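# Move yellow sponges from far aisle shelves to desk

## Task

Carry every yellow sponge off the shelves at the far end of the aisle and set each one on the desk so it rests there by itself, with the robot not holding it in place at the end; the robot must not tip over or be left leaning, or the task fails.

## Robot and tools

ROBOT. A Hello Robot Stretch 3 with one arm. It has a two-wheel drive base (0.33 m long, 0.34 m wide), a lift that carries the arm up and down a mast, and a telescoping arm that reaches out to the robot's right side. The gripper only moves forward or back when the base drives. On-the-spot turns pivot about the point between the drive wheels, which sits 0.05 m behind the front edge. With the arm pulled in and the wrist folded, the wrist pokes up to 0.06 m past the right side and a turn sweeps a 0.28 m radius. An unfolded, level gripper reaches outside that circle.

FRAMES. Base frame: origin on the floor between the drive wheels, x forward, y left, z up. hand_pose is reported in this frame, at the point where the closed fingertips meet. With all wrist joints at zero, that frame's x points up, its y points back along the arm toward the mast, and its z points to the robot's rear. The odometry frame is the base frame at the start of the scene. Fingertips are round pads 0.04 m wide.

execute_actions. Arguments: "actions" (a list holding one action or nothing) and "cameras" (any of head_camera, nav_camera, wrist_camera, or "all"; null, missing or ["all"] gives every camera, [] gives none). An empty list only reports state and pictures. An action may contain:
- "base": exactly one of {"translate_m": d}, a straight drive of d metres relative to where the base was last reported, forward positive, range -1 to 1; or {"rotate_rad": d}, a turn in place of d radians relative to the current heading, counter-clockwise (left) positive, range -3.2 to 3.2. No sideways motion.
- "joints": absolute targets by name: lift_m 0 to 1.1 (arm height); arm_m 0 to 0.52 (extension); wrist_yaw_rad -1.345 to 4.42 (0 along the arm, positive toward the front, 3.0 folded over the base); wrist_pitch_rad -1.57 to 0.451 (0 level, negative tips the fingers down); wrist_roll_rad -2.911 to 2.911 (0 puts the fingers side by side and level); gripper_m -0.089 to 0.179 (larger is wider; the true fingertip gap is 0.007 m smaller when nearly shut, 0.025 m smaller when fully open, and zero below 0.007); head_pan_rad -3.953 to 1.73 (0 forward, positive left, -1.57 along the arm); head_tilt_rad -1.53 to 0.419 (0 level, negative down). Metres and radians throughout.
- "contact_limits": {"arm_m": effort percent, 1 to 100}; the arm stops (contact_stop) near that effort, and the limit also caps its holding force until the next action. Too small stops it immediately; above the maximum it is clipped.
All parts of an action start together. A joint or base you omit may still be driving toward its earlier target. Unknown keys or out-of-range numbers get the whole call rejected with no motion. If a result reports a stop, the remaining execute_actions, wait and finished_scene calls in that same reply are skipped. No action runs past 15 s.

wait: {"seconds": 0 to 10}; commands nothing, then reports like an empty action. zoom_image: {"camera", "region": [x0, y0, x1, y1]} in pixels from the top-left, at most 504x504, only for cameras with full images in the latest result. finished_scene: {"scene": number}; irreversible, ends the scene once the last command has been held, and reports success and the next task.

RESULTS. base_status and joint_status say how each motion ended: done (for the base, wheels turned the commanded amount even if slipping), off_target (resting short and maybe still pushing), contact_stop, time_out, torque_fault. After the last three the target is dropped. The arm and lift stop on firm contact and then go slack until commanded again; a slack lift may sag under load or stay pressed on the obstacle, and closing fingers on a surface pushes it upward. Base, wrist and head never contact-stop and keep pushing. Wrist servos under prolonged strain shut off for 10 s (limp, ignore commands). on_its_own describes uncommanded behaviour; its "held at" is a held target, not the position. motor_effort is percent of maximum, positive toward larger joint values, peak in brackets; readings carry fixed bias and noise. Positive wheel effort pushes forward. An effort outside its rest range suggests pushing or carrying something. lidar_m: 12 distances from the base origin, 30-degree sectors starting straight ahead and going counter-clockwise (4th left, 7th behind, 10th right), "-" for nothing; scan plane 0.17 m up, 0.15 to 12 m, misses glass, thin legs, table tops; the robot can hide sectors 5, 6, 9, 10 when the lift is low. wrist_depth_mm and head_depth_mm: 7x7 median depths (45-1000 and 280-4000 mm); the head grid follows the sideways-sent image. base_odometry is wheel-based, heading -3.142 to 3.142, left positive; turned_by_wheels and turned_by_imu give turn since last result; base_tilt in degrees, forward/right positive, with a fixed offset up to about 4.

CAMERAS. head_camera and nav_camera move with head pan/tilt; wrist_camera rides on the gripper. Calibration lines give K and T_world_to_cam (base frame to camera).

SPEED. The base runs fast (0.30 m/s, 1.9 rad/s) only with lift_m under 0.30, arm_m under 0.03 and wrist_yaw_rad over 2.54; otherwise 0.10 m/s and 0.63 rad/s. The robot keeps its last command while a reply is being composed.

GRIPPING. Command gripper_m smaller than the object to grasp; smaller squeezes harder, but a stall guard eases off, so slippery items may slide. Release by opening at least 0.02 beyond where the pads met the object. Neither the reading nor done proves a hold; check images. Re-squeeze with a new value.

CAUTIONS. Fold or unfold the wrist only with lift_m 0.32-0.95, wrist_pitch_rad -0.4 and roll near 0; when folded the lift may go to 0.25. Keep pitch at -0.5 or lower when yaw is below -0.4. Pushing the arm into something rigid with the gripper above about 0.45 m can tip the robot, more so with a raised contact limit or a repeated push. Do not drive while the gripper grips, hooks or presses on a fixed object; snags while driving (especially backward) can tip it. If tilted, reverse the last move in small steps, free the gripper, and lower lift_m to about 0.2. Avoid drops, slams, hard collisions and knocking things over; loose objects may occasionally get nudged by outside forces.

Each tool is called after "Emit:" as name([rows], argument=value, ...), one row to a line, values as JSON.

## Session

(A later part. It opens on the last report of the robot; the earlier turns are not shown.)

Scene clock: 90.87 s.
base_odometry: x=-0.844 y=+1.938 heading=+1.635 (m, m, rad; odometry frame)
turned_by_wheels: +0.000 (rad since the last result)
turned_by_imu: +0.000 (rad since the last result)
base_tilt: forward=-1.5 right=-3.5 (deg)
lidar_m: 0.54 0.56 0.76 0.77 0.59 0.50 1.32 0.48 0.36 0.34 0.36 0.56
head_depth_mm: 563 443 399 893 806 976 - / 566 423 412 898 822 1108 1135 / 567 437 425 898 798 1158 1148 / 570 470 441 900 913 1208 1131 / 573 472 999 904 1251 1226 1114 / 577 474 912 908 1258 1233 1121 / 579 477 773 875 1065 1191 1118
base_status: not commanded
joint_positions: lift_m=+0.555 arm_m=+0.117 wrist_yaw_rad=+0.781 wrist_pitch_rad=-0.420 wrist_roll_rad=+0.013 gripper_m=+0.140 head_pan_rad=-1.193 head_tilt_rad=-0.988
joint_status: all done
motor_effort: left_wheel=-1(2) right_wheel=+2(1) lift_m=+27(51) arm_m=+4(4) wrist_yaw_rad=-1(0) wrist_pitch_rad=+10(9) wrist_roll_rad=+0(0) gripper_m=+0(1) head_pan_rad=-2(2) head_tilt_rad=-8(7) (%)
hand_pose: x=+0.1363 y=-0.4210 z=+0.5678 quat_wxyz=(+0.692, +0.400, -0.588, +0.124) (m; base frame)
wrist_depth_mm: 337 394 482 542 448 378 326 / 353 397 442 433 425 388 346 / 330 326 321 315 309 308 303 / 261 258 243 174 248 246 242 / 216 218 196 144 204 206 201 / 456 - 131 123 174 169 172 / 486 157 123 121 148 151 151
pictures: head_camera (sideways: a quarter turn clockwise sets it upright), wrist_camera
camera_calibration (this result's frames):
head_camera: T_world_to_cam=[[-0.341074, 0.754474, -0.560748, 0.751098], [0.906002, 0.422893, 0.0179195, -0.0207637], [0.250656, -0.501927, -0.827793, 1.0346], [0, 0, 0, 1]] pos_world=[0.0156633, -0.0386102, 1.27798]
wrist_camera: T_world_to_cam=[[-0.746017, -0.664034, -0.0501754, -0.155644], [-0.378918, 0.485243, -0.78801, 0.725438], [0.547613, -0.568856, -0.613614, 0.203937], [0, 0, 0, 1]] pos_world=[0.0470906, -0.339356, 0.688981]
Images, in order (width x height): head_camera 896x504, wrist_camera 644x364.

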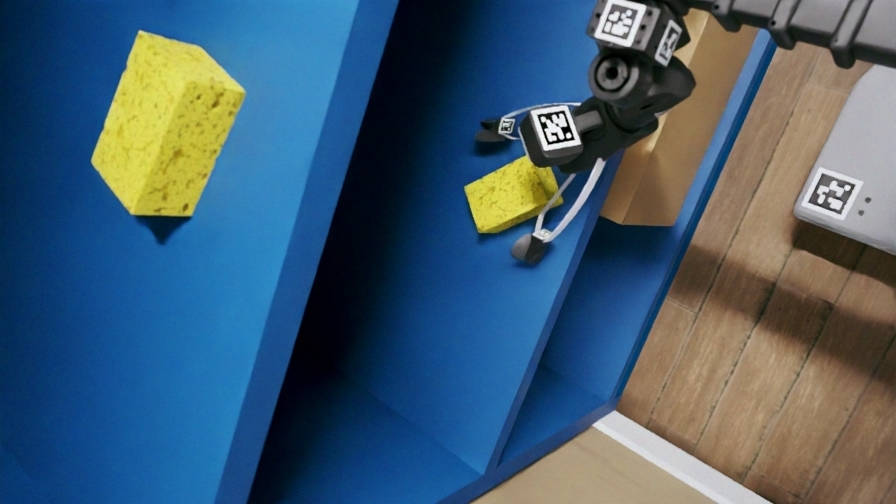

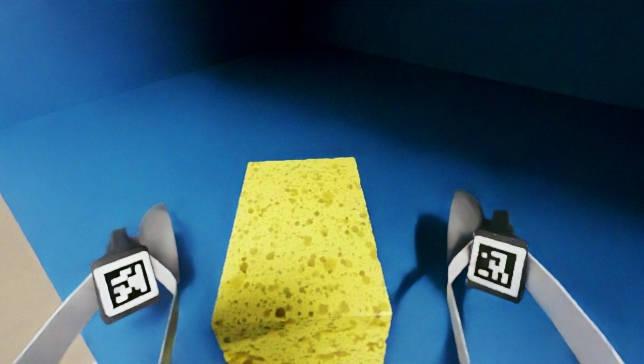

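Emit:
execute_actions([
  {"joints":{"lift_m":0.546}},
], cameras=[])

Emit:
execute_actions([
  {"joints":{"gripper_m":0.02}},
], cameras=["wrist_camera"])

Emit:
execute_actions([
  {"joints":{"lift_m":0.6}},
], cameras=["wrist_camera","head_camera"])

Scene clock: 97.37 s.
base_odometry: x=-0.844 y=+1.938 heading=+1.635 (m, m, rad; odometry frame)
turned_by_wheels: +0.000 (rad since the last result)
turned_by_imu: +0.001 (rad since the last result)
base_tilt: forward=-1.3 right=-3.5 (deg)
lidar_m: 0.54 0.56 0.76 0.76 0.59 0.50 1.33 0.48 0.36 0.34 0.35 0.56
head_depth_mm: 563 443 399 894 804 1003 - / 565 423 412 898 820 1114 1131 / 568 437 425 898 799 1158 1148 / 571 470 441 902 838 1210 1131 / 573 471 997 902 1252 1231 1111 / 577 474 914 910 1254 1233 1121 / 579 477 774 878 1061 1192 1119
base_status: not commanded
joint_positions: lift_m=+0.546 arm_m=+0.117 wrist_yaw_rad=+0.781 wrist_pitch_rad=-0.420 wrist_roll_rad=+0.013 gripper_m=+0.140 head_pan_rad=-1.193 head_tilt_rad=-0.988
joint_status: all done
motor_effort: left_wheel=-2(2) right_wheel=+2(2) lift_m=+27(31) arm_m=+4(4) wrist_yaw_rad=+0(1) wrist_pitch_rad=+10(10) wrist_roll_rad=+0(0) gripper_m=+0(1) head_pan_rad=-2(3) head_tilt_rad=-7(7) (%)
hand_pose: x=+0.1363 y=-0.4210 z=+0.5588 quat_wxyz=(+0.692, +0.400, -0.588, +0.124) (m; base frame)
wrist_depth_mm: 336 396 482 527 444 376 330 / 353 392 413 408 398 371 338 / 307 306 304 295 296 288 286 / 241 240 221 160 232 231 227 / 201 206 143 131 193 194 190 / 450 - 116 113 159 158 162 / 481 146 124 121 140 142 141
pictures: none
No camera images: the call's "cameras" was empty. Leave "cameras" out to get every camera's image.

Scene clock: 99.07 s.
base_odometry: x=-0.844 y=+1.938 heading=+1.635 (m, m, rad; odometry frame)
turned_by_wheels: +0.000 (rad since the last result)
turned_by_imu: +0.000 (rad since the last result)
base_tilt: forward=-1.3 right=-3.6 (deg)
lidar_m: 0.54 0.56 0.76 0.77 0.59 0.51 1.32 0.48 0.36 0.34 0.35 0.56
head_depth_mm: 564 443 399 892 805 1005 - / 566 423 412 896 818 1115 1129 / 567 437 425 901 800 1159 1146 / 571 469 441 902 838 1212 1129 / 574 472 998 903 1252 1232 1117 / 577 474 915 907 1255 1242 1120 / 580 477 775 877 1063 1185 1122
base_status: not commanded
joint_positions: lift_m=+0.546 arm_m=+0.117 wrist_yaw_rad=+0.781 wrist_pitch_rad=-0.419 wrist_roll_rad=+0.013 gripper_m=+0.022 head_pan_rad=-1.193 head_tilt_rad=-0.988
joint_status: all done
motor_effort: left_wheel=-1(2) right_wheel=+2(2) lift_m=+28(28) arm_m=+3(3) wrist_yaw_rad=+0(1) wrist_pitch_rad=+9(10) wrist_roll_rad=+0(0) gripper_m=-36(98) head_pan_rad=-2(2) head_tilt_rad=-8(7) (%)
hand_pose: x=+0.1364 y=-0.4210 z=+0.5589 quat_wxyz=(+0.692, +0.400, -0.588, +0.124) (m; base frame)
wrist_depth_mm: 334 390 480 527 448 375 327 / 351 393 411 412 397 378 339 / 310 305 303 295 292 290 285 / 244 241 225 160 232 230 227 / 200 199 137 132 136 191 189 / 181 173 117 113 118 163 162 / 501 145 138 125 140 142 142
pictures: wrist_camera
camera_calibration (this result's frames):
wrist_camera: T_world_to_cam=[[-0.746001, -0.66405, -0.0501963, -0.156085], [-0.378693, 0.485014, -0.788259, 0.718457], [0.54779, -0.569033, -0.613292, 0.198148], [0, 0, 0, 1]] pos_world=[0.0470922, -0.339357, 0.680018]
Images, in order (width x height): wrist_camera 644x364.

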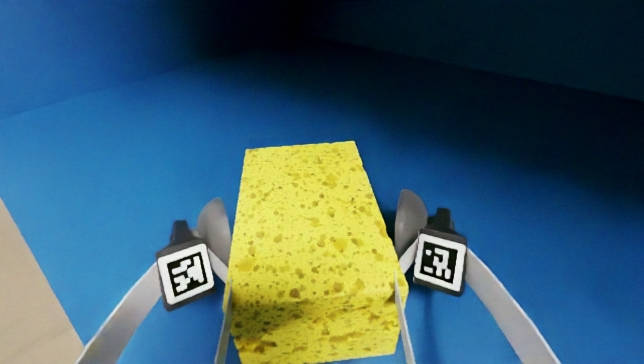

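Scene clock: 100.40 s.
base_odometry: x=-0.844 y=+1.938 heading=+1.635 (m, m, rad; odometry frame)
turned_by_wheels: +0.000 (rad since the last result)
turned_by_imu: +0.000 (rad since the last result)
base_tilt: forward=-1.3 right=-3.5 (deg)
lidar_m: 0.54 0.56 0.76 0.77 0.59 0.51 1.32 0.48 0.36 0.34 0.36 0.56
head_depth_mm: 563 442 399 893 819 954 1123 / 565 423 412 897 - 1061 1132 / 568 437 425 898 801 1160 1150 / 571 469 441 902 838 1207 1127 / 572 472 993 905 1252 1228 1115 / 577 474 913 906 1254 1236 1117 / 579 477 774 875 1063 1191 1123
base_status: not commanded
joint_positions: lift_m=+0.600 arm_m=+0.117 wrist_yaw_rad=+0.781 wrist_pitch_rad=-0.419 wrist_roll_rad=+0.013 gripper_m=+0.029 head_pan_rad=-1.193 head_tilt_rad=-0.988
joint_status: all done
on_its_own: gripper_m is held at +0.028, not at your +0.020, by its stall guard, which is still easing
motor_effort: left_wheel=-2(2) right_wheel=+2(2) lift_m=+60(66) arm_m=+4(4) wrist_yaw_rad=+0(1) wrist_pitch_rad=+9(10) wrist_roll_rad=+0(0) gripper_m=-32(37) head_pan_rad=-2(3) head_tilt_rad=-7(8) (%)
hand_pose: x=+0.1364 y=-0.4210 z=+0.6119 quat_wxyz=(+0.692, +0.400, -0.588, +0.124) (m; base frame)
wrist_depth_mm: 332 386 482 543 446 375 327 / 355 413 501 543 481 405 341 / 369 403 410 410 399 397 359 / 335 334 313 161 321 317 316 / 284 275 138 132 136 264 259 / 448 238 117 113 119 225 224 / 509 201 190 123 192 195 195
pictures: head_camera (sideways: a quarter turn clockwise sets it upright), wrist_camera
camera_calibration (this result's frames):
head_camera: T_world_to_cam=[[-0.341074, 0.754474, -0.560748, 0.751098], [0.906002, 0.422893, 0.0179195, -0.0207637], [0.250656, -0.501927, -0.827793, 1.0346], [0, 0, 0, 1]] pos_world=[0.0156633, -0.0386102, 1.27798]
wrist_camera: T_world_to_cam=[[-0.746001, -0.66405, -0.0501972, -0.153423], [-0.378692, 0.485013, -0.788261, 0.760252], [0.547791, -0.569034, -0.613291, 0.230663], [0, 0, 0, 1]] pos_world=[0.0470922, -0.339358, 0.733039]
Images, in order (width x height): head_camera 896x504, wrist_camera 644x364.

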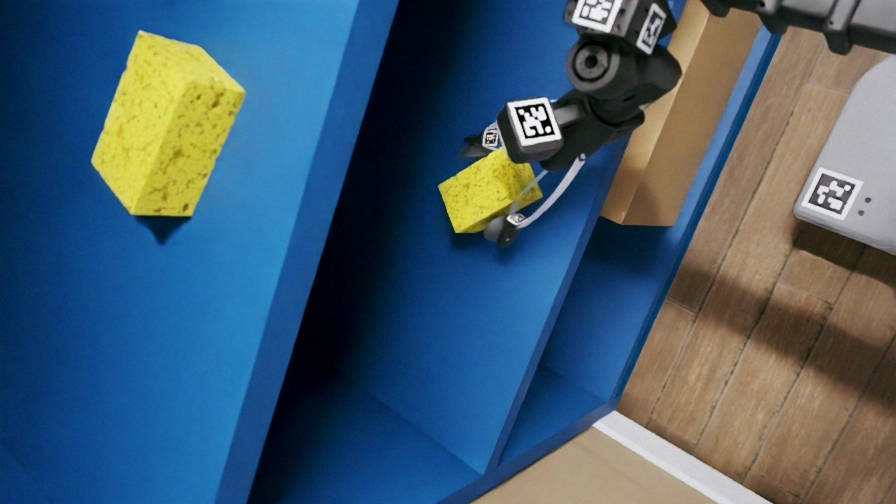

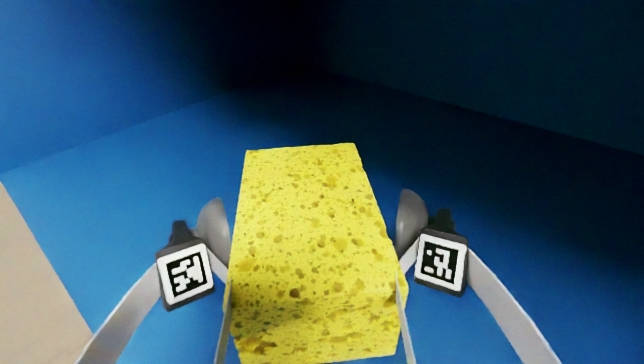

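Emit:
execute_actions([
  {"joints":{"arm_m":0,"wrist_yaw_rad":2.65,"gripper_m":0.035}},
], cameras=[])

Emit:
execute_actions([
  {"joints":{"lift_m":0.285,"head_pan_rad":-3.14,"head_tilt_rad":-0.7}},
])

Emit:
execute_actions([
  {"base":{"translate_m":-1}},
], cameras=["nav_camera"])

Scene clock: 109.20 s.
base_odometry: x=-0.844 y=+1.938 heading=+1.635 (m, m, rad; odometry frame)
turned_by_wheels: +0.000 (rad since the last result)
turned_by_imu: +0.002 (rad since the last result)
base_tilt: forward=-1.2 right=-3.7 (deg)
lidar_m: 0.54 0.56 0.76 0.77 0.59 0.50 1.32 0.48 0.36 0.34 0.35 0.56
head_depth_mm: 562 443 399 894 792 901 - / 566 424 412 899 796 933 1108 / 569 437 425 898 810 1175 - / 571 470 441 902 837 1210 1129 / 574 471 1000 904 1251 1229 1113 / 576 473 914 909 1254 1233 1117 / 580 477 775 878 1067 1188 1116
base_status: not commanded
joint_positions: lift_m=+0.600 arm_m=+0.000 wrist_yaw_rad=+2.648 wrist_pitch_rad=-0.419 wrist_roll_rad=+0.013 gripper_m=+0.043 head_pan_rad=-1.193 head_tilt_rad=-0.988
joint_status: gripper_m off_target (ended at +0.043, target +0.035); the others done
on_its_own: gripper_m is held at +0.042, not at your +0.035, by its stall guard, which is still easing
motor_effort: left_wheel=-1(2) right_wheel=+1(2) lift_m=+60(60) arm_m=-4(5) wrist_yaw_rad=+2(3) wrist_pitch_rad=+10(9) wrist_roll_rad=+0(0) gripper_m=-26(87) head_pan_rad=-3(2) head_tilt_rad=-7(7) (%)
hand_pose: x=+0.0850 y=+0.0521 z=+0.6119 quat_wxyz=(+0.312, +0.711, -0.028, +0.630) (m; base frame)
wrist_depth_mm: 903 927 927 878 649 497 408 / 708 - - 984 695 528 426 / 831 845 - - 741 558 443 / 737 846 966 161 782 589 464 / 822 921 138 132 137 615 486 / - 916 117 113 119 629 506 / - 782 415 123 727 704 534
pictures: none
No camera images: the call's "cameras" was empty. Leave "cameras" out to get every camera's image.

Scene clock: 112.90 s.
base_odometry: x=-0.844 y=+1.938 heading=+1.635 (m, m, rad; odometry frame)
turned_by_wheels: +0.000 (rad since the last result)
turned_by_imu: +0.001 (rad since the last result)
base_tilt: forward=-1.5 right=-3.6 (deg)
lidar_m: 0.54 0.56 0.76 0.77 0.59 0.51 1.32 0.48 0.36 0.34 0.35 0.56
head_depth_mm: 1138 1239 1361 1224 1109 1185 1049 / 3660 3659 2650 1839 1597 1361 1193 / 3775 3806 2642 2033 1644 1379 1191 / 3755 3822 2653 2031 1649 1384 1191 / 3683 3780 2647 1963 1651 1390 1193 / 3618 1291 1287 1331 1333 1335 1177 / 1122 958 1037 998 995 1224 950
base_status: not commanded
joint_positions: lift_m=+0.285 arm_m=+0.000 wrist_yaw_rad=+2.648 wrist_pitch_rad=-0.419 wrist_roll_rad=+0.013 gripper_m=+0.050 head_pan_rad=-3.133 head_tilt_rad=-0.705
joint_status: all done
on_its_own: gripper_m is held at +0.049, not at your +0.035, by its stall guard, which is not easing now
motor_effort: left_wheel=-2(2) right_wheel=+2(2) lift_m=+28(52) arm_m=-3(3) wrist_yaw_rad=+2(3) wrist_pitch_rad=+9(9) wrist_roll_rad=+0(0) gripper_m=-22(25) head_pan_rad=-2(34) head_tilt_rad=+3(28) (%)
hand_pose: x=+0.0850 y=+0.0522 z=+0.2979 quat_wxyz=(+0.312, +0.711, -0.028, +0.630) (m; base frame)
wrist_depth_mm: 641 694 - 885 649 493 406 / 648 734 - 944 689 527 425 / 689 778 857 888 733 554 444 / 677 721 663 162 683 572 466 / 605 590 138 133 134 562 474 / - 518 113 113 119 488 465 / - - 118 123 415 417 417
pictures: head_camera (sideways: a quarter turn clockwise sets it upright), nav_camera (sideways: a quarter turn counterclockwise sets it upright), wrist_camera
camera_calibration (this result's frames):
head_camera: T_world_to_cam=[[0.637475, 0.0444453, -0.769188, 1.01674], [0.0704405, -0.997516, 0.000739951, 0.00669561], [-0.767244, -0.0546536, -0.639022, 0.795321], [0, 0, 0, 1]] pos_world=[-0.0384137, 0.0049568, 1.29029]
nav_camera: T_world_to_cam=[[-0.659747, -0.0205483, 0.751206, -0.930871], [0.000998144, 0.999601, 0.0282195, 0.0206726], [-0.751487, 0.0193675, -0.659464, 0.822146], [0, 0, 0, 1]] pos_world=[0.00367124, -0.0557151, 1.24087]
wrist_camera: T_world_to_cam=[[0.852854, -0.519732, -0.05019, -0.0367342], [-0.353378, -0.503754, -0.788261, 0.313189], [0.384401, 0.690008, -0.61329, 0.283697], [0, 0, 0, 1]] pos_world=[0.0329496, -0.0570749, 0.41902]
Images, in order (width x height): head_camera 896x504, nav_camera 672x504, wrist_camera 644x364.

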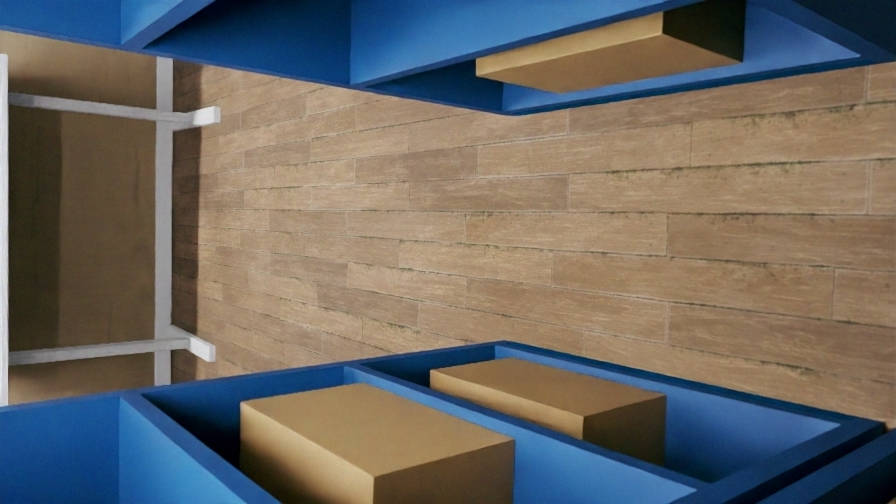

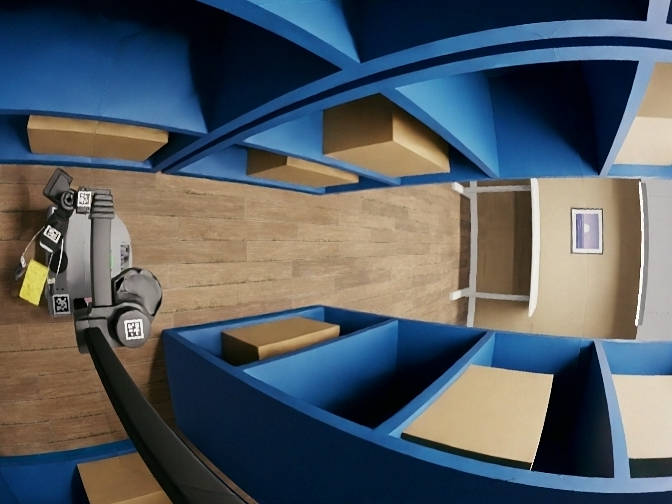

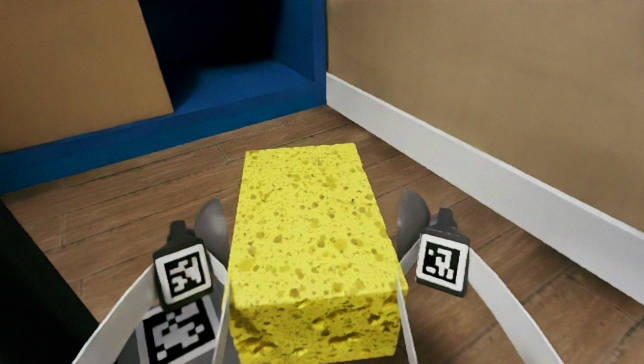

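Scene clock: 117.83 s.
base_odometry: x=-0.780 y=+0.940 heading=+1.634 (m, m, rad; odometry frame)
turned_by_wheels: +0.000 (rad since the last result)
turned_by_imu: +0.002 (rad since the last result)
base_tilt: forward=-1.3 right=-3.6 (deg)
lidar_m: 1.53 0.43 0.31 0.30 0.31 0.41 2.81 2.72 0.37 0.35 0.37 0.64
head_depth_mm: 2803 3120 2638 2031 1650 1385 1191 / 2637 3138 2644 2028 1645 1382 1191 / 2828 3178 2641 2037 1654 1388 1200 / 2846 3202 2651 2038 1642 1390 1195 / 2856 3203 2661 2037 1647 1384 1196 / 2748 3191 2664 2047 1658 1400 1197 / 2862 3246 2666 2041 1654 1387 1202
base_status: done
joint_positions: lift_m=+0.285 arm_m=+0.000 wrist_yaw_rad=+2.648 wrist_pitch_rad=-0.419 wrist_roll_rad=+0.013 gripper_m=+0.050 head_pan_rad=-3.133 head_tilt_rad=-0.704
joint_status: not commanded
on_its_own: gripper_m is held at +0.049, not at your +0.035, by its stall guard, which is not easing now
motor_effort: left_wheel=-2(12) right_wheel=+2(5) lift_m=+28(28) arm_m=-4(3) wrist_yaw_rad=+3(3) wrist_pitch_rad=+9(10) wrist_roll_rad=+0(0) gripper_m=-23(23) head_pan_rad=-2(2) head_tilt_rad=+3(2) (%)
hand_pose: x=+0.0849 y=+0.0522 z=+0.2979 quat_wxyz=(+0.312, +0.711, -0.028, +0.630) (m; base frame)
wrist_depth_mm: 328 319 349 388 614 562 - / 281 309 357 417 674 - - / 300 337 388 451 677 806 842 / 319 363 396 161 616 672 688 / 347 387 138 133 134 563 565 / - 407 113 113 119 477 477 / - - 119 123 416 422 420
pictures: nav_camera (sideways: a quarter turn counterclockwise sets it upright)
camera_calibration (this result's frames):
nav_camera: T_world_to_cam=[[-0.658911, -0.0204153, 0.751944, -0.931837], [0.00122036, 0.999601, 0.0282085, 0.0206854], [-0.75222, 0.0195046, -0.658623, 0.821057], [0, 0, 0, 1]] pos_world=[0.00359236, -0.0557152, 1.24087]
Images, in order (width x height): nav_camera 672x504.

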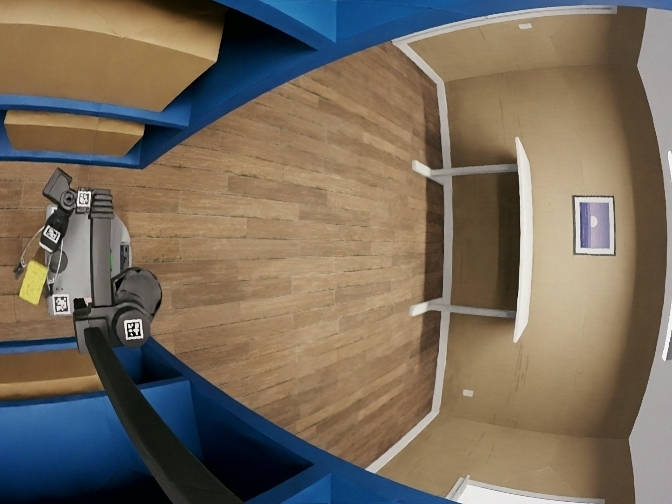

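Emit:
execute_actions([
  {"base":{"translate_m":-1},"joints":{"head_tilt_rad":-0.4}},
], cameras=[])

Emit:
execute_actions([
  {"base":{"translate_m":-0.65}},
], cameras=["head_camera"])

Emit:
execute_actions([
  {"base":{"rotate_rad":-1.585},"joints":{"head_pan_rad":-1.57,"head_tilt_rad":-0.6}},
])

Scene clock: 129.13 s.
base_odometry: x=-0.717 y=-0.058 heading=+1.634 (m, m, rad; odometry frame)
turned_by_wheels: +0.000 (rad since the last result)
turned_by_imu: +0.003 (rad since the last result)
base_tilt: forward=-1.2 right=-3.6 (deg)
lidar_m: 1.16 0.72 0.94 1.85 1.92 1.83 1.84 1.94 1.98 1.93 0.95 0.75
head_depth_mm: 1919 2047 1962 2306 2138 1777 1426 / 1908 2062 1954 2384 2321 1776 1423 / 1928 2064 1953 2393 2337 1766 1427 / 1915 2060 1933 2438 2327 1769 1417 / 1938 2094 1930 2432 2326 1770 1422 / 1933 2099 2195 2431 2332 1768 1424 / 1973 2114 1918 2403 2169 1763 1422
base_status: done
joint_positions: lift_m=+0.285 arm_m=+0.000 wrist_yaw_rad=+2.648 wrist_pitch_rad=-0.419 wrist_roll_rad=+0.013 gripper_m=+0.050 head_pan_rad=-3.133 head_tilt_rad=-0.408
joint_status: all done
on_its_own: gripper_m is held at +0.049, not at your +0.035, by its stall guard, which is not easing now
motor_effort: left_wheel=-2(12) right_wheel=+2(4) lift_m=+28(28) arm_m=-3(3) wrist_yaw_rad=+2(2) wrist_pitch_rad=+9(10) wrist_roll_rad=+0(0) gripper_m=-22(22) head_pan_rad=-2(3) head_tilt_rad=+5(31) (%)
hand_pose: x=+0.0849 y=+0.0522 z=+0.2979 quat_wxyz=(+0.312, +0.711, -0.028, +0.630) (m; base frame)
wrist_depth_mm: - - - - 814 620 730 / - - - - 867 689 825 / 912 917 898 897 852 757 844 / 736 714 683 162 676 669 675 / 584 591 138 133 134 562 556 / - 523 113 113 119 475 490 / - - 118 123 409 417 426
pictures: none
No camera images: the call's "cameras" was empty. Leave "cameras" out to get every camera's image.

Scene clock: 132.93 s.
base_odometry: x=-0.676 y=-0.707 heading=+1.634 (m, m, rad; odometry frame)
turned_by_wheels: +0.000 (rad since the last result)
turned_by_imu: +0.002 (rad since the last result)
base_tilt: forward=-1.2 right=-3.6 (deg)
lidar_m: 1.34 1.36 1.92 1.85 1.91 1.22 1.60 1.36 1.99 1.91 2.00 1.36
head_depth_mm: 1345 1436 1511 924 1808 1719 1425 / 1355 1438 1526 989 1831 1768 1427 / 1359 1454 1525 985 1835 1778 1424 / 1346 1463 1523 984 1846 1763 1427 / 1354 1472 1538 984 1868 1769 1424 / 1362 1480 1542 980 1876 1761 1420 / 1381 1490 1554 979 1893 1766 1421
base_status: done
joint_positions: lift_m=+0.285 arm_m=+0.000 wrist_yaw_rad=+2.648 wrist_pitch_rad=-0.419 wrist_roll_rad=+0.013 gripper_m=+0.050 head_pan_rad=-3.133 head_tilt_rad=-0.408
joint_status: not commanded
on_its_own: gripper_m is held at +0.049, not at your +0.035, by its stall guard, which is not easing now
motor_effort: left_wheel=-2(12) right_wheel=+2(5) lift_m=+28(28) arm_m=-4(3) wrist_yaw_rad=+2(2) wrist_pitch_rad=+10(9) wrist_roll_rad=+0(0) gripper_m=-21(22) head_pan_rad=-2(3) head_tilt_rad=+4(5) (%)
hand_pose: x=+0.0849 y=+0.0522 z=+0.2979 quat_wxyz=(+0.312, +0.711, -0.028, +0.630) (m; base frame)
wrist_depth_mm: - - - - - - - / - - - - - - - / 920 929 934 891 874 855 855 / 736 719 667 160 700 676 671 / 593 580 138 133 134 559 565 / - 517 113 113 119 476 484 / - - 118 123 414 417 419
pictures: head_camera (sideways: a quarter turn clockwise sets it upright)
camera_calibration (this result's frames):
head_camera: T_world_to_cam=[[0.38406, 0.0421212, -0.922347, 1.21801], [0.0676803, -0.997556, -0.0173741, 0.0302982], [-0.920824, -0.055752, -0.385972, 0.467013], [0, 0, 0, 1]] pos_world=[-0.0398028, 0.00495695, 1.30421]
Images, in order (width x height): head_camera 896x504.

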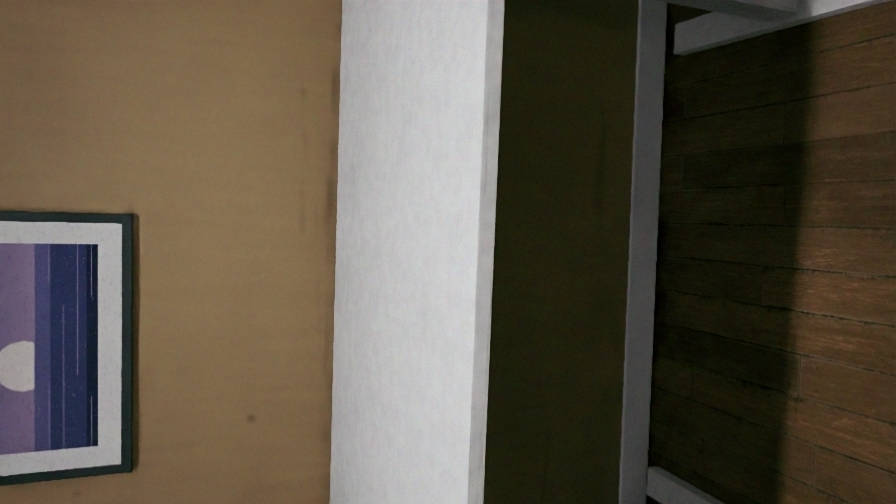

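Scene clock: 135.13 s.
base_odometry: x=-0.676 y=-0.707 heading=+0.049 (m, m, rad; odometry frame)
turned_by_wheels: -1.585 (rad since the last result)
turned_by_imu: -1.569 (rad since the last result)
base_tilt: forward=-1.3 right=-3.6 (deg)
lidar_m: 1.91 2.00 1.36 1.34 1.36 1.92 1.85 1.91 1.22 1.59 1.35 1.98
head_depth_mm: 1333 1408 943 1834 1724 1487 1255 / 1340 1414 942 1846 1837 1487 1254 / 1346 1421 945 1865 1832 1492 1258 / 1349 1425 942 1871 1829 1488 1258 / 1364 1433 946 1890 1841 1496 1261 / 1358 1443 948 1895 1829 1488 1261 / 1371 1448 947 1897 1839 1500 1263
base_status: done
joint_positions: lift_m=+0.285 arm_m=+0.000 wrist_yaw_rad=+2.648 wrist_pitch_rad=-0.419 wrist_roll_rad=+0.013 gripper_m=+0.050 head_pan_rad=-1.577 head_tilt_rad=-0.593
joint_status: all done
on_its_own: gripper_m is held at +0.049, not at your +0.035, by its stall guard, which is not easing now
motor_effort: left_wheel=+3(14) right_wheel=-2(8) lift_m=+28(28) arm_m=-3(4) wrist_yaw_rad=+2(2) wrist_pitch_rad=+10(9) wrist_roll_rad=+0(0) gripper_m=-22(23) head_pan_rad=+2(35) head_tilt_rad=-4(23) (%)
hand_pose: x=+0.0849 y=+0.0522 z=+0.2979 quat_wxyz=(+0.312, +0.711, -0.028, +0.630) (m; base frame)
wrist_depth_mm: - - - - - - - / - - - - - - - / 946 916 897 877 877 843 855 / 741 703 653 162 699 684 692 / 593 602 139 133 134 563 561 / - 517 113 112 119 484 484 / - - 118 123 412 418 420
pictures: head_camera (sideways: a quarter turn clockwise sets it upright), nav_camera (sideways: a quarter turn counterclockwise sets it upright), wrist_camera
camera_calibration (this result's frames):
head_camera: T_world_to_cam=[[-0.0354354, 0.548071, -0.835681, 1.10753], [0.998459, 0.0551581, -0.00616285, 0.0100218], [0.0427169, -0.834611, -0.549181, 0.673503], [0, 0, 0, 1]] pos_world=[0.000469428, -0.0454445, 1.29548]
nav_camera: T_world_to_cam=[[0.0111951, -0.571854, 0.820279, -1.025], [-0.999454, 0.0190936, 0.0269515, 0.0284221], [-0.0310744, -0.820133, -0.571328, 0.703098], [0, 0, 0, 1]] pos_world=[0.06173, -0.0100608, 1.24172]
wrist_camera: T_world_to_cam=[[0.853105, -0.519319, -0.0501944, -0.0366646], [-0.353137, -0.503923, -0.788261, 0.313164], [0.384065, 0.690195, -0.61329, 0.283706], [0, 0, 0, 1]] pos_world=[0.032907, -0.0570427, 0.419008]
Images, in order (width x height): head_camera 896x504, nav_camera 672x504, wrist_camera 644x364.

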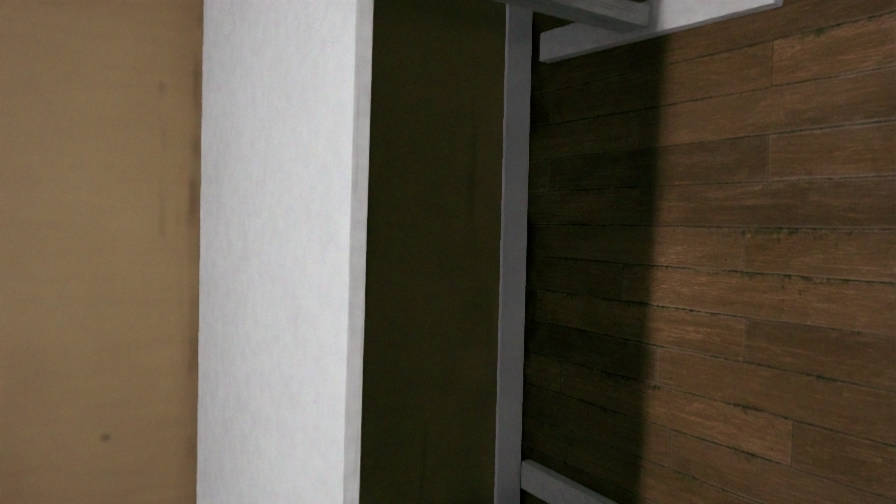

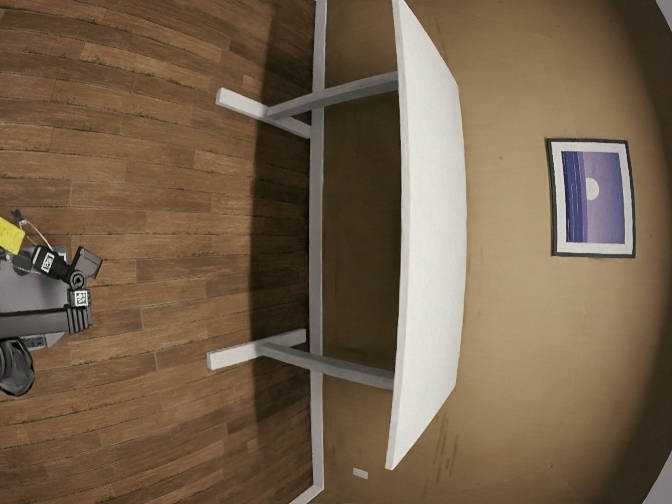

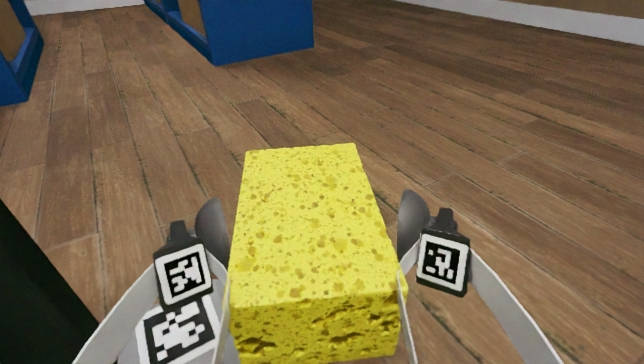

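Emit:
execute_actions([
  {"base":{"rotate_rad":1.0}},
], cameras=[])

Emit:
execute_actions([
  {"base":{"translate_m":-0.27}},
], cameras=[])

Emit:
execute_actions([
  {"base":{"rotate_rad":-1.0},"joints":{"lift_m":0.6}},
], cameras=[])

Emit:
execute_actions([
  {"joints":{"lift_m":0.99,"wrist_yaw_rad":0}},
], cameras=["wrist_camera"])

Emit:
execute_actions([
  {"joints":{"arm_m":0.38}},
])

Scene clock: 147.37 s.
base_odometry: x=-0.676 y=-0.707 heading=+1.049 (m, m, rad; odometry frame)
turned_by_wheels: +1.000 (rad since the last result)
turned_by_imu: +0.992 (rad since the last result)
base_tilt: forward=-1.3 right=-3.5 (deg)
lidar_m: 1.39 1.35 1.34 1.96 1.85 1.89 1.22 1.60 1.36 2.01 1.91 1.97
head_depth_mm: 1829 1918 2073 2185 1828 1499 1262 / 2042 2191 2390 2363 1842 1489 1257 / 2022 2240 2499 2355 1833 1489 1259 / 1918 2116 2357 2375 1841 1497 1256 / 1802 1982 2202 2306 1834 1497 1260 / 1721 1870 2049 2206 1833 1494 1260 / 1614 1761 1924 2105 1842 1491 1256
base_status: done
joint_positions: lift_m=+0.285 arm_m=+0.000 wrist_yaw_rad=+2.648 wrist_pitch_rad=-0.419 wrist_roll_rad=+0.013 gripper_m=+0.050 head_pan_rad=-1.577 head_tilt_rad=-0.593
joint_status: not commanded
on_its_own: gripper_m is held at +0.049, not at your +0.035, by its stall guard, which is not easing now
motor_effort: left_wheel=-1(9) right_wheel=+2(9) lift_m=+28(28) arm_m=-4(3) wrist_yaw_rad=+2(2) wrist_pitch_rad=+10(9) wrist_roll_rad=+0(0) gripper_m=-22(22) head_pan_rad=+3(3) head_tilt_rad=-4(4) (%)
hand_pose: x=+0.0849 y=+0.0522 z=+0.2979 quat_wxyz=(+0.312, +0.711, -0.028, +0.630) (m; base frame)
wrist_depth_mm: - - - - - - - / - - - - - - - / 903 914 915 891 877 876 845 / 731 709 673 161 686 682 674 / 595 595 138 133 135 567 559 / - 517 113 113 119 480 484 / - - 118 123 408 415 422
pictures: none
No camera images: the call's "cameras" was empty. Leave "cameras" out to get every camera's image.

Scene clock: 150.03 s.
base_odometry: x=-0.810 y=-0.941 heading=+1.049 (m, m, rad; odometry frame)
turned_by_wheels: +0.000 (rad since the last result)
turned_by_imu: +0.001 (rad since the last result)
base_tilt: forward=-1.3 right=-3.7 (deg)
lidar_m: 1.62 1.54 1.57 1.80 1.70 1.74 0.95 1.37 1.31 1.27 2.06 2.09
head_depth_mm: 1566 1592 886 1871 1783 1493 1255 / 1761 1816 1002 2130 1670 1488 1255 / 1998 2130 2290 2381 1826 1491 1263 / 2059 2257 2546 2369 1834 1500 1256 / 1954 2145 2380 2369 1837 1495 1259 / 1861 2024 2212 2335 1827 1491 1257 / 1766 1915 2100 2208 1832 1492 1259
base_status: done
joint_positions: lift_m=+0.285 arm_m=+0.000 wrist_yaw_rad=+2.648 wrist_pitch_rad=-0.419 wrist_roll_rad=+0.013 gripper_m=+0.050 head_pan_rad=-1.577 head_tilt_rad=-0.593
joint_status: not commanded
on_its_own: gripper_m is held at +0.049, not at your +0.035, by its stall guard, which is not easing now
motor_effort: left_wheel=-2(12) right_wheel=+2(6) lift_m=+28(28) arm_m=-3(3) wrist_yaw_rad=+2(3) wrist_pitch_rad=+9(10) wrist_roll_rad=+0(0) gripper_m=-22(22) head_pan_rad=+2(2) head_tilt_rad=-3(4) (%)
hand_pose: x=+0.0849 y=+0.0522 z=+0.2979 quat_wxyz=(+0.312, +0.711, -0.028, +0.630) (m; base frame)
wrist_depth_mm: - - - - - - - / - - - - - - - / 931 941 902 874 888 866 875 / 716 733 683 161 689 689 684 / 606 586 138 132 134 578 555 / - 512 113 113 119 485 479 / - - 119 123 414 422 417
pictures: none
No camera images: the call's "cameras" was empty. Leave "cameras" out to get every camera's image.

Scene clock: 153.73 s.
base_odometry: x=-0.810 y=-0.941 heading=+0.049 (m, m, rad; odometry frame)
turned_by_wheels: -1.000 (rad since the last result)
turned_by_imu: -0.992 (rad since the last result)
base_tilt: forward=-1.5 right=-3.5 (deg)
lidar_m: 2.06 2.15 1.62 1.54 1.59 1.77 1.70 1.76 0.95 1.37 1.27 1.31
head_depth_mm: 1139 1244 887 684 1233 1377 1230 / 1144 1246 888 685 1733 1491 1261 / 1150 1247 887 684 1746 1494 1261 / 1157 1255 889 687 1752 1492 1256 / 1161 1259 890 686 1766 1490 1259 / 1164 1266 892 686 1766 1495 1258 / 1167 1268 888 719 1769 1490 1260
base_status: done
joint_positions: lift_m=+0.600 arm_m=+0.000 wrist_yaw_rad=+2.648 wrist_pitch_rad=-0.419 wrist_roll_rad=+0.013 gripper_m=+0.050 head_pan_rad=-1.577 head_tilt_rad=-0.593
joint_status: all done
on_its_own: gripper_m is held at +0.049, not at your +0.035, by its stall guard, which is not easing now
motor_effort: left_wheel=+3(12) right_wheel=-3(8) lift_m=+60(65) arm_m=-3(4) wrist_yaw_rad=+2(2) wrist_pitch_rad=+9(10) wrist_roll_rad=+0(0) gripper_m=-22(22) head_pan_rad=+2(3) head_tilt_rad=-4(4) (%)
hand_pose: x=+0.0849 y=+0.0522 z=+0.6119 quat_wxyz=(+0.312, +0.711, -0.028, +0.630) (m; base frame)
wrist_depth_mm: - - - - - - - / - - - - - - - / - - - - - - - / - - - 161 - - - / - - 138 133 134 - 946 / - 922 117 114 119 872 832 / - 768 422 124 721 745 732
pictures: none
No camera images: the call's "cameras" was empty. Leave "cameras" out to get every camera's image.

Scene clock: 158.10 s.
base_odometry: x=-0.810 y=-0.941 heading=+0.049 (m, m, rad; odometry frame)
turned_by_wheels: +0.000 (rad since the last result)
turned_by_imu: +0.001 (rad since the last result)
base_tilt: forward=-1.5 right=-3.4 (deg)
lidar_m: 2.06 2.16 1.62 1.54 1.59 1.76 1.70 1.76 0.95 1.37 1.27 1.31
head_depth_mm: 1143 1241 889 686 - - - / 1144 1246 886 655 - - - / 1152 1251 889 655 - - - / 1158 1256 887 686 1718 1452 1258 / 1159 1262 892 685 1768 1490 1256 / 1162 1264 889 686 1781 1495 1260 / 1169 1267 890 720 1782 1494 1259
base_status: not commanded
joint_positions: lift_m=+0.990 arm_m=+0.000 wrist_yaw_rad=+0.002 wrist_pitch_rad=-0.419 wrist_roll_rad=+0.013 gripper_m=+0.050 head_pan_rad=-1.577 head_tilt_rad=-0.593
joint_status: all done
on_its_own: gripper_m is held at +0.049, not at your +0.035, by its stall guard, which is not easing now
motor_effort: left_wheel=+3(3) right_wheel=-3(2) lift_m=+59(60) arm_m=-3(4) wrist_yaw_rad=-2(2) wrist_pitch_rad=+9(10) wrist_roll_rad=+0(0) gripper_m=-22(23) head_pan_rad=+1(3) head_tilt_rad=-4(4) (%)
hand_pose: x=-0.0211 y=-0.3695 z=+1.0019 quat_wxyz=(+0.687, +0.147, -0.696, -0.148) (m; base frame)
wrist_depth_mm: 838 783 783 759 747 727 - / 514 507 495 487 478 469 458 / 371 366 355 358 373 366 366 / - - - 161 - - - / - - 138 132 134 - - / - - 117 113 119 - - / - - - 123 - - -
pictures: wrist_camera
camera_calibration (this result's frames):
wrist_camera: T_world_to_cam=[[-0.997413, 0.0514574, -0.0502026, 0.0420106], [0.0712082, 0.611208, -0.78826, 1.03917], [-0.00987759, -0.789796, -0.613291, 0.492109], [0, 0, 0, 1]] pos_world=[-0.0272347, -0.248645, 1.12305]
Images, in order (width x height): wrist_camera 644x364.

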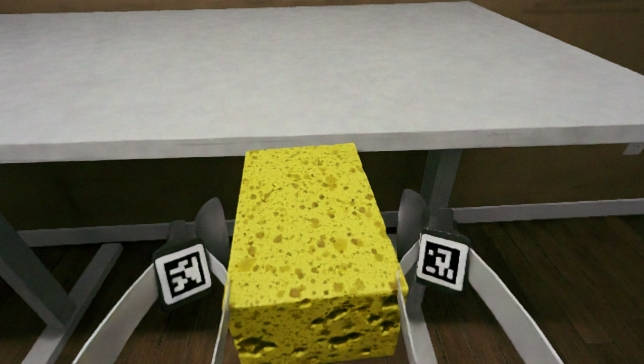

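Scene clock: 162.10 s.
base_odometry: x=-0.810 y=-0.941 heading=+0.049 (m, m, rad; odometry frame)
turned_by_wheels: +0.000 (rad since the last result)
turned_by_imu: +0.001 (rad since the last result)
base_tilt: forward=-1.4 right=-3.6 (deg)
lidar_m: 2.06 2.15 1.62 1.54 1.59 1.76 1.70 1.75 0.95 1.37 1.27 1.31
head_depth_mm: 1141 1222 838 684 1229 1387 1227 / 1144 1212 791 683 1738 1497 1254 / 1153 1232 - 684 1746 1495 1259 / 1151 1255 887 687 1753 1496 1259 / 1156 1262 887 684 1764 1494 1262 / 1163 1264 889 686 1783 1498 1264 / 1166 1266 893 719 1778 1498 1262
base_status: not commanded
joint_positions: lift_m=+0.990 arm_m=+0.380 wrist_yaw_rad=+0.001 wrist_pitch_rad=-0.419 wrist_roll_rad=+0.013 gripper_m=+0.050 head_pan_rad=-1.577 head_tilt_rad=-0.593
joint_status: all done
on_its_own: gripper_m is held at +0.049, not at your +0.035, by its stall guard, which is not easing now
motor_effort: left_wheel=+3(3) right_wheel=-3(3) lift_m=+60(59) arm_m=+4(4) wrist_yaw_rad=+0(1) wrist_pitch_rad=+10(10) wrist_roll_rad=+0(0) gripper_m=-22(23) head_pan_rad=+3(2) head_tilt_rad=-4(4) (%)
hand_pose: x=-0.0213 y=-0.7489 z=+1.0019 quat_wxyz=(+0.687, +0.147, -0.696, -0.148) (m; base frame)
wrist_depth_mm: 656 660 666 682 698 708 720 / 502 496 487 476 467 462 461 / 368 361 354 352 346 341 338 / 288 284 265 161 276 273 270 / 235 236 138 132 134 225 223 / 200 202 116 113 119 193 192 / 175 172 145 123 165 168 168
pictures: head_camera (sideways: a quarter turn clockwise sets it upright), nav_camera (sideways: a quarter turn counterclockwise sets it upright), wrist_camera
camera_calibration (this result's frames):
head_camera: T_world_to_cam=[[-0.035556, 0.548217, -0.83558, 1.1074], [0.998446, 0.0553806, -0.00615155, 0.0100071], [0.0429026, -0.834501, -0.549334, 0.673702], [0, 0, 0, 1]] pos_world=[0.000479511, -0.0454445, 1.29547]
nav_camera: T_world_to_cam=[[0.011321, -0.572003, 0.820174, -1.02487], [-0.999459, 0.018867, 0.0269539, 0.028419], [-0.0308919, -0.820035, -0.571479, 0.703294], [0, 0, 0, 1]] pos_world=[0.0617323, -0.0100374, 1.24172]
wrist_camera: T_world_to_cam=[[-0.997351, 0.0526373, -0.0502026, 0.0621544], [0.0719311, 0.611123, -0.78826, 1.27104], [-0.0108119, -0.789783, -0.613291, 0.192439], [0, 0, 0, 1]] pos_world=[-0.027357, -0.628049, 1.12305]
Images, in order (width x height): head_camera 896x504, nav_camera 672x504, wrist_camera 644x364.

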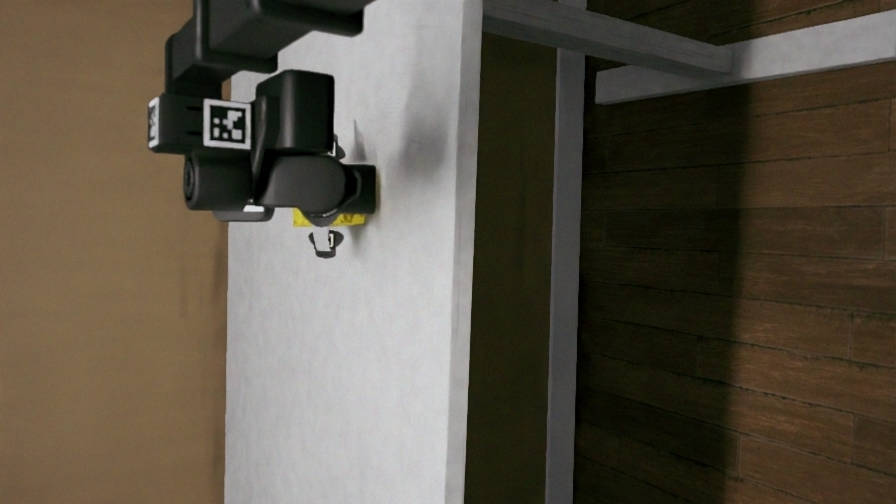

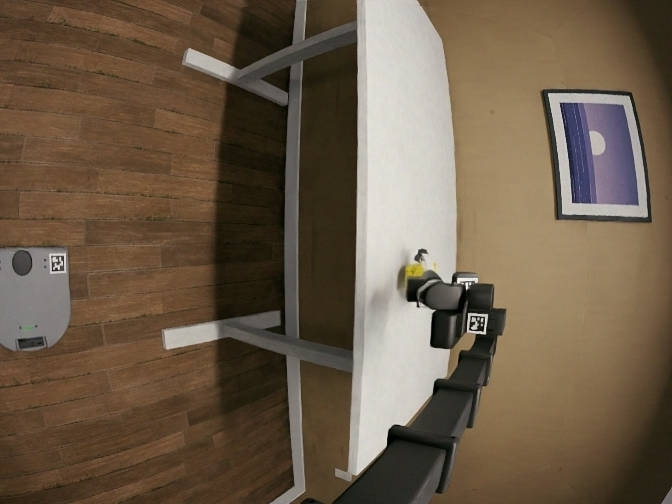

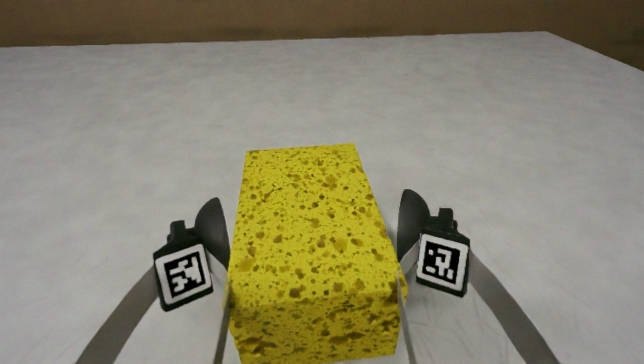

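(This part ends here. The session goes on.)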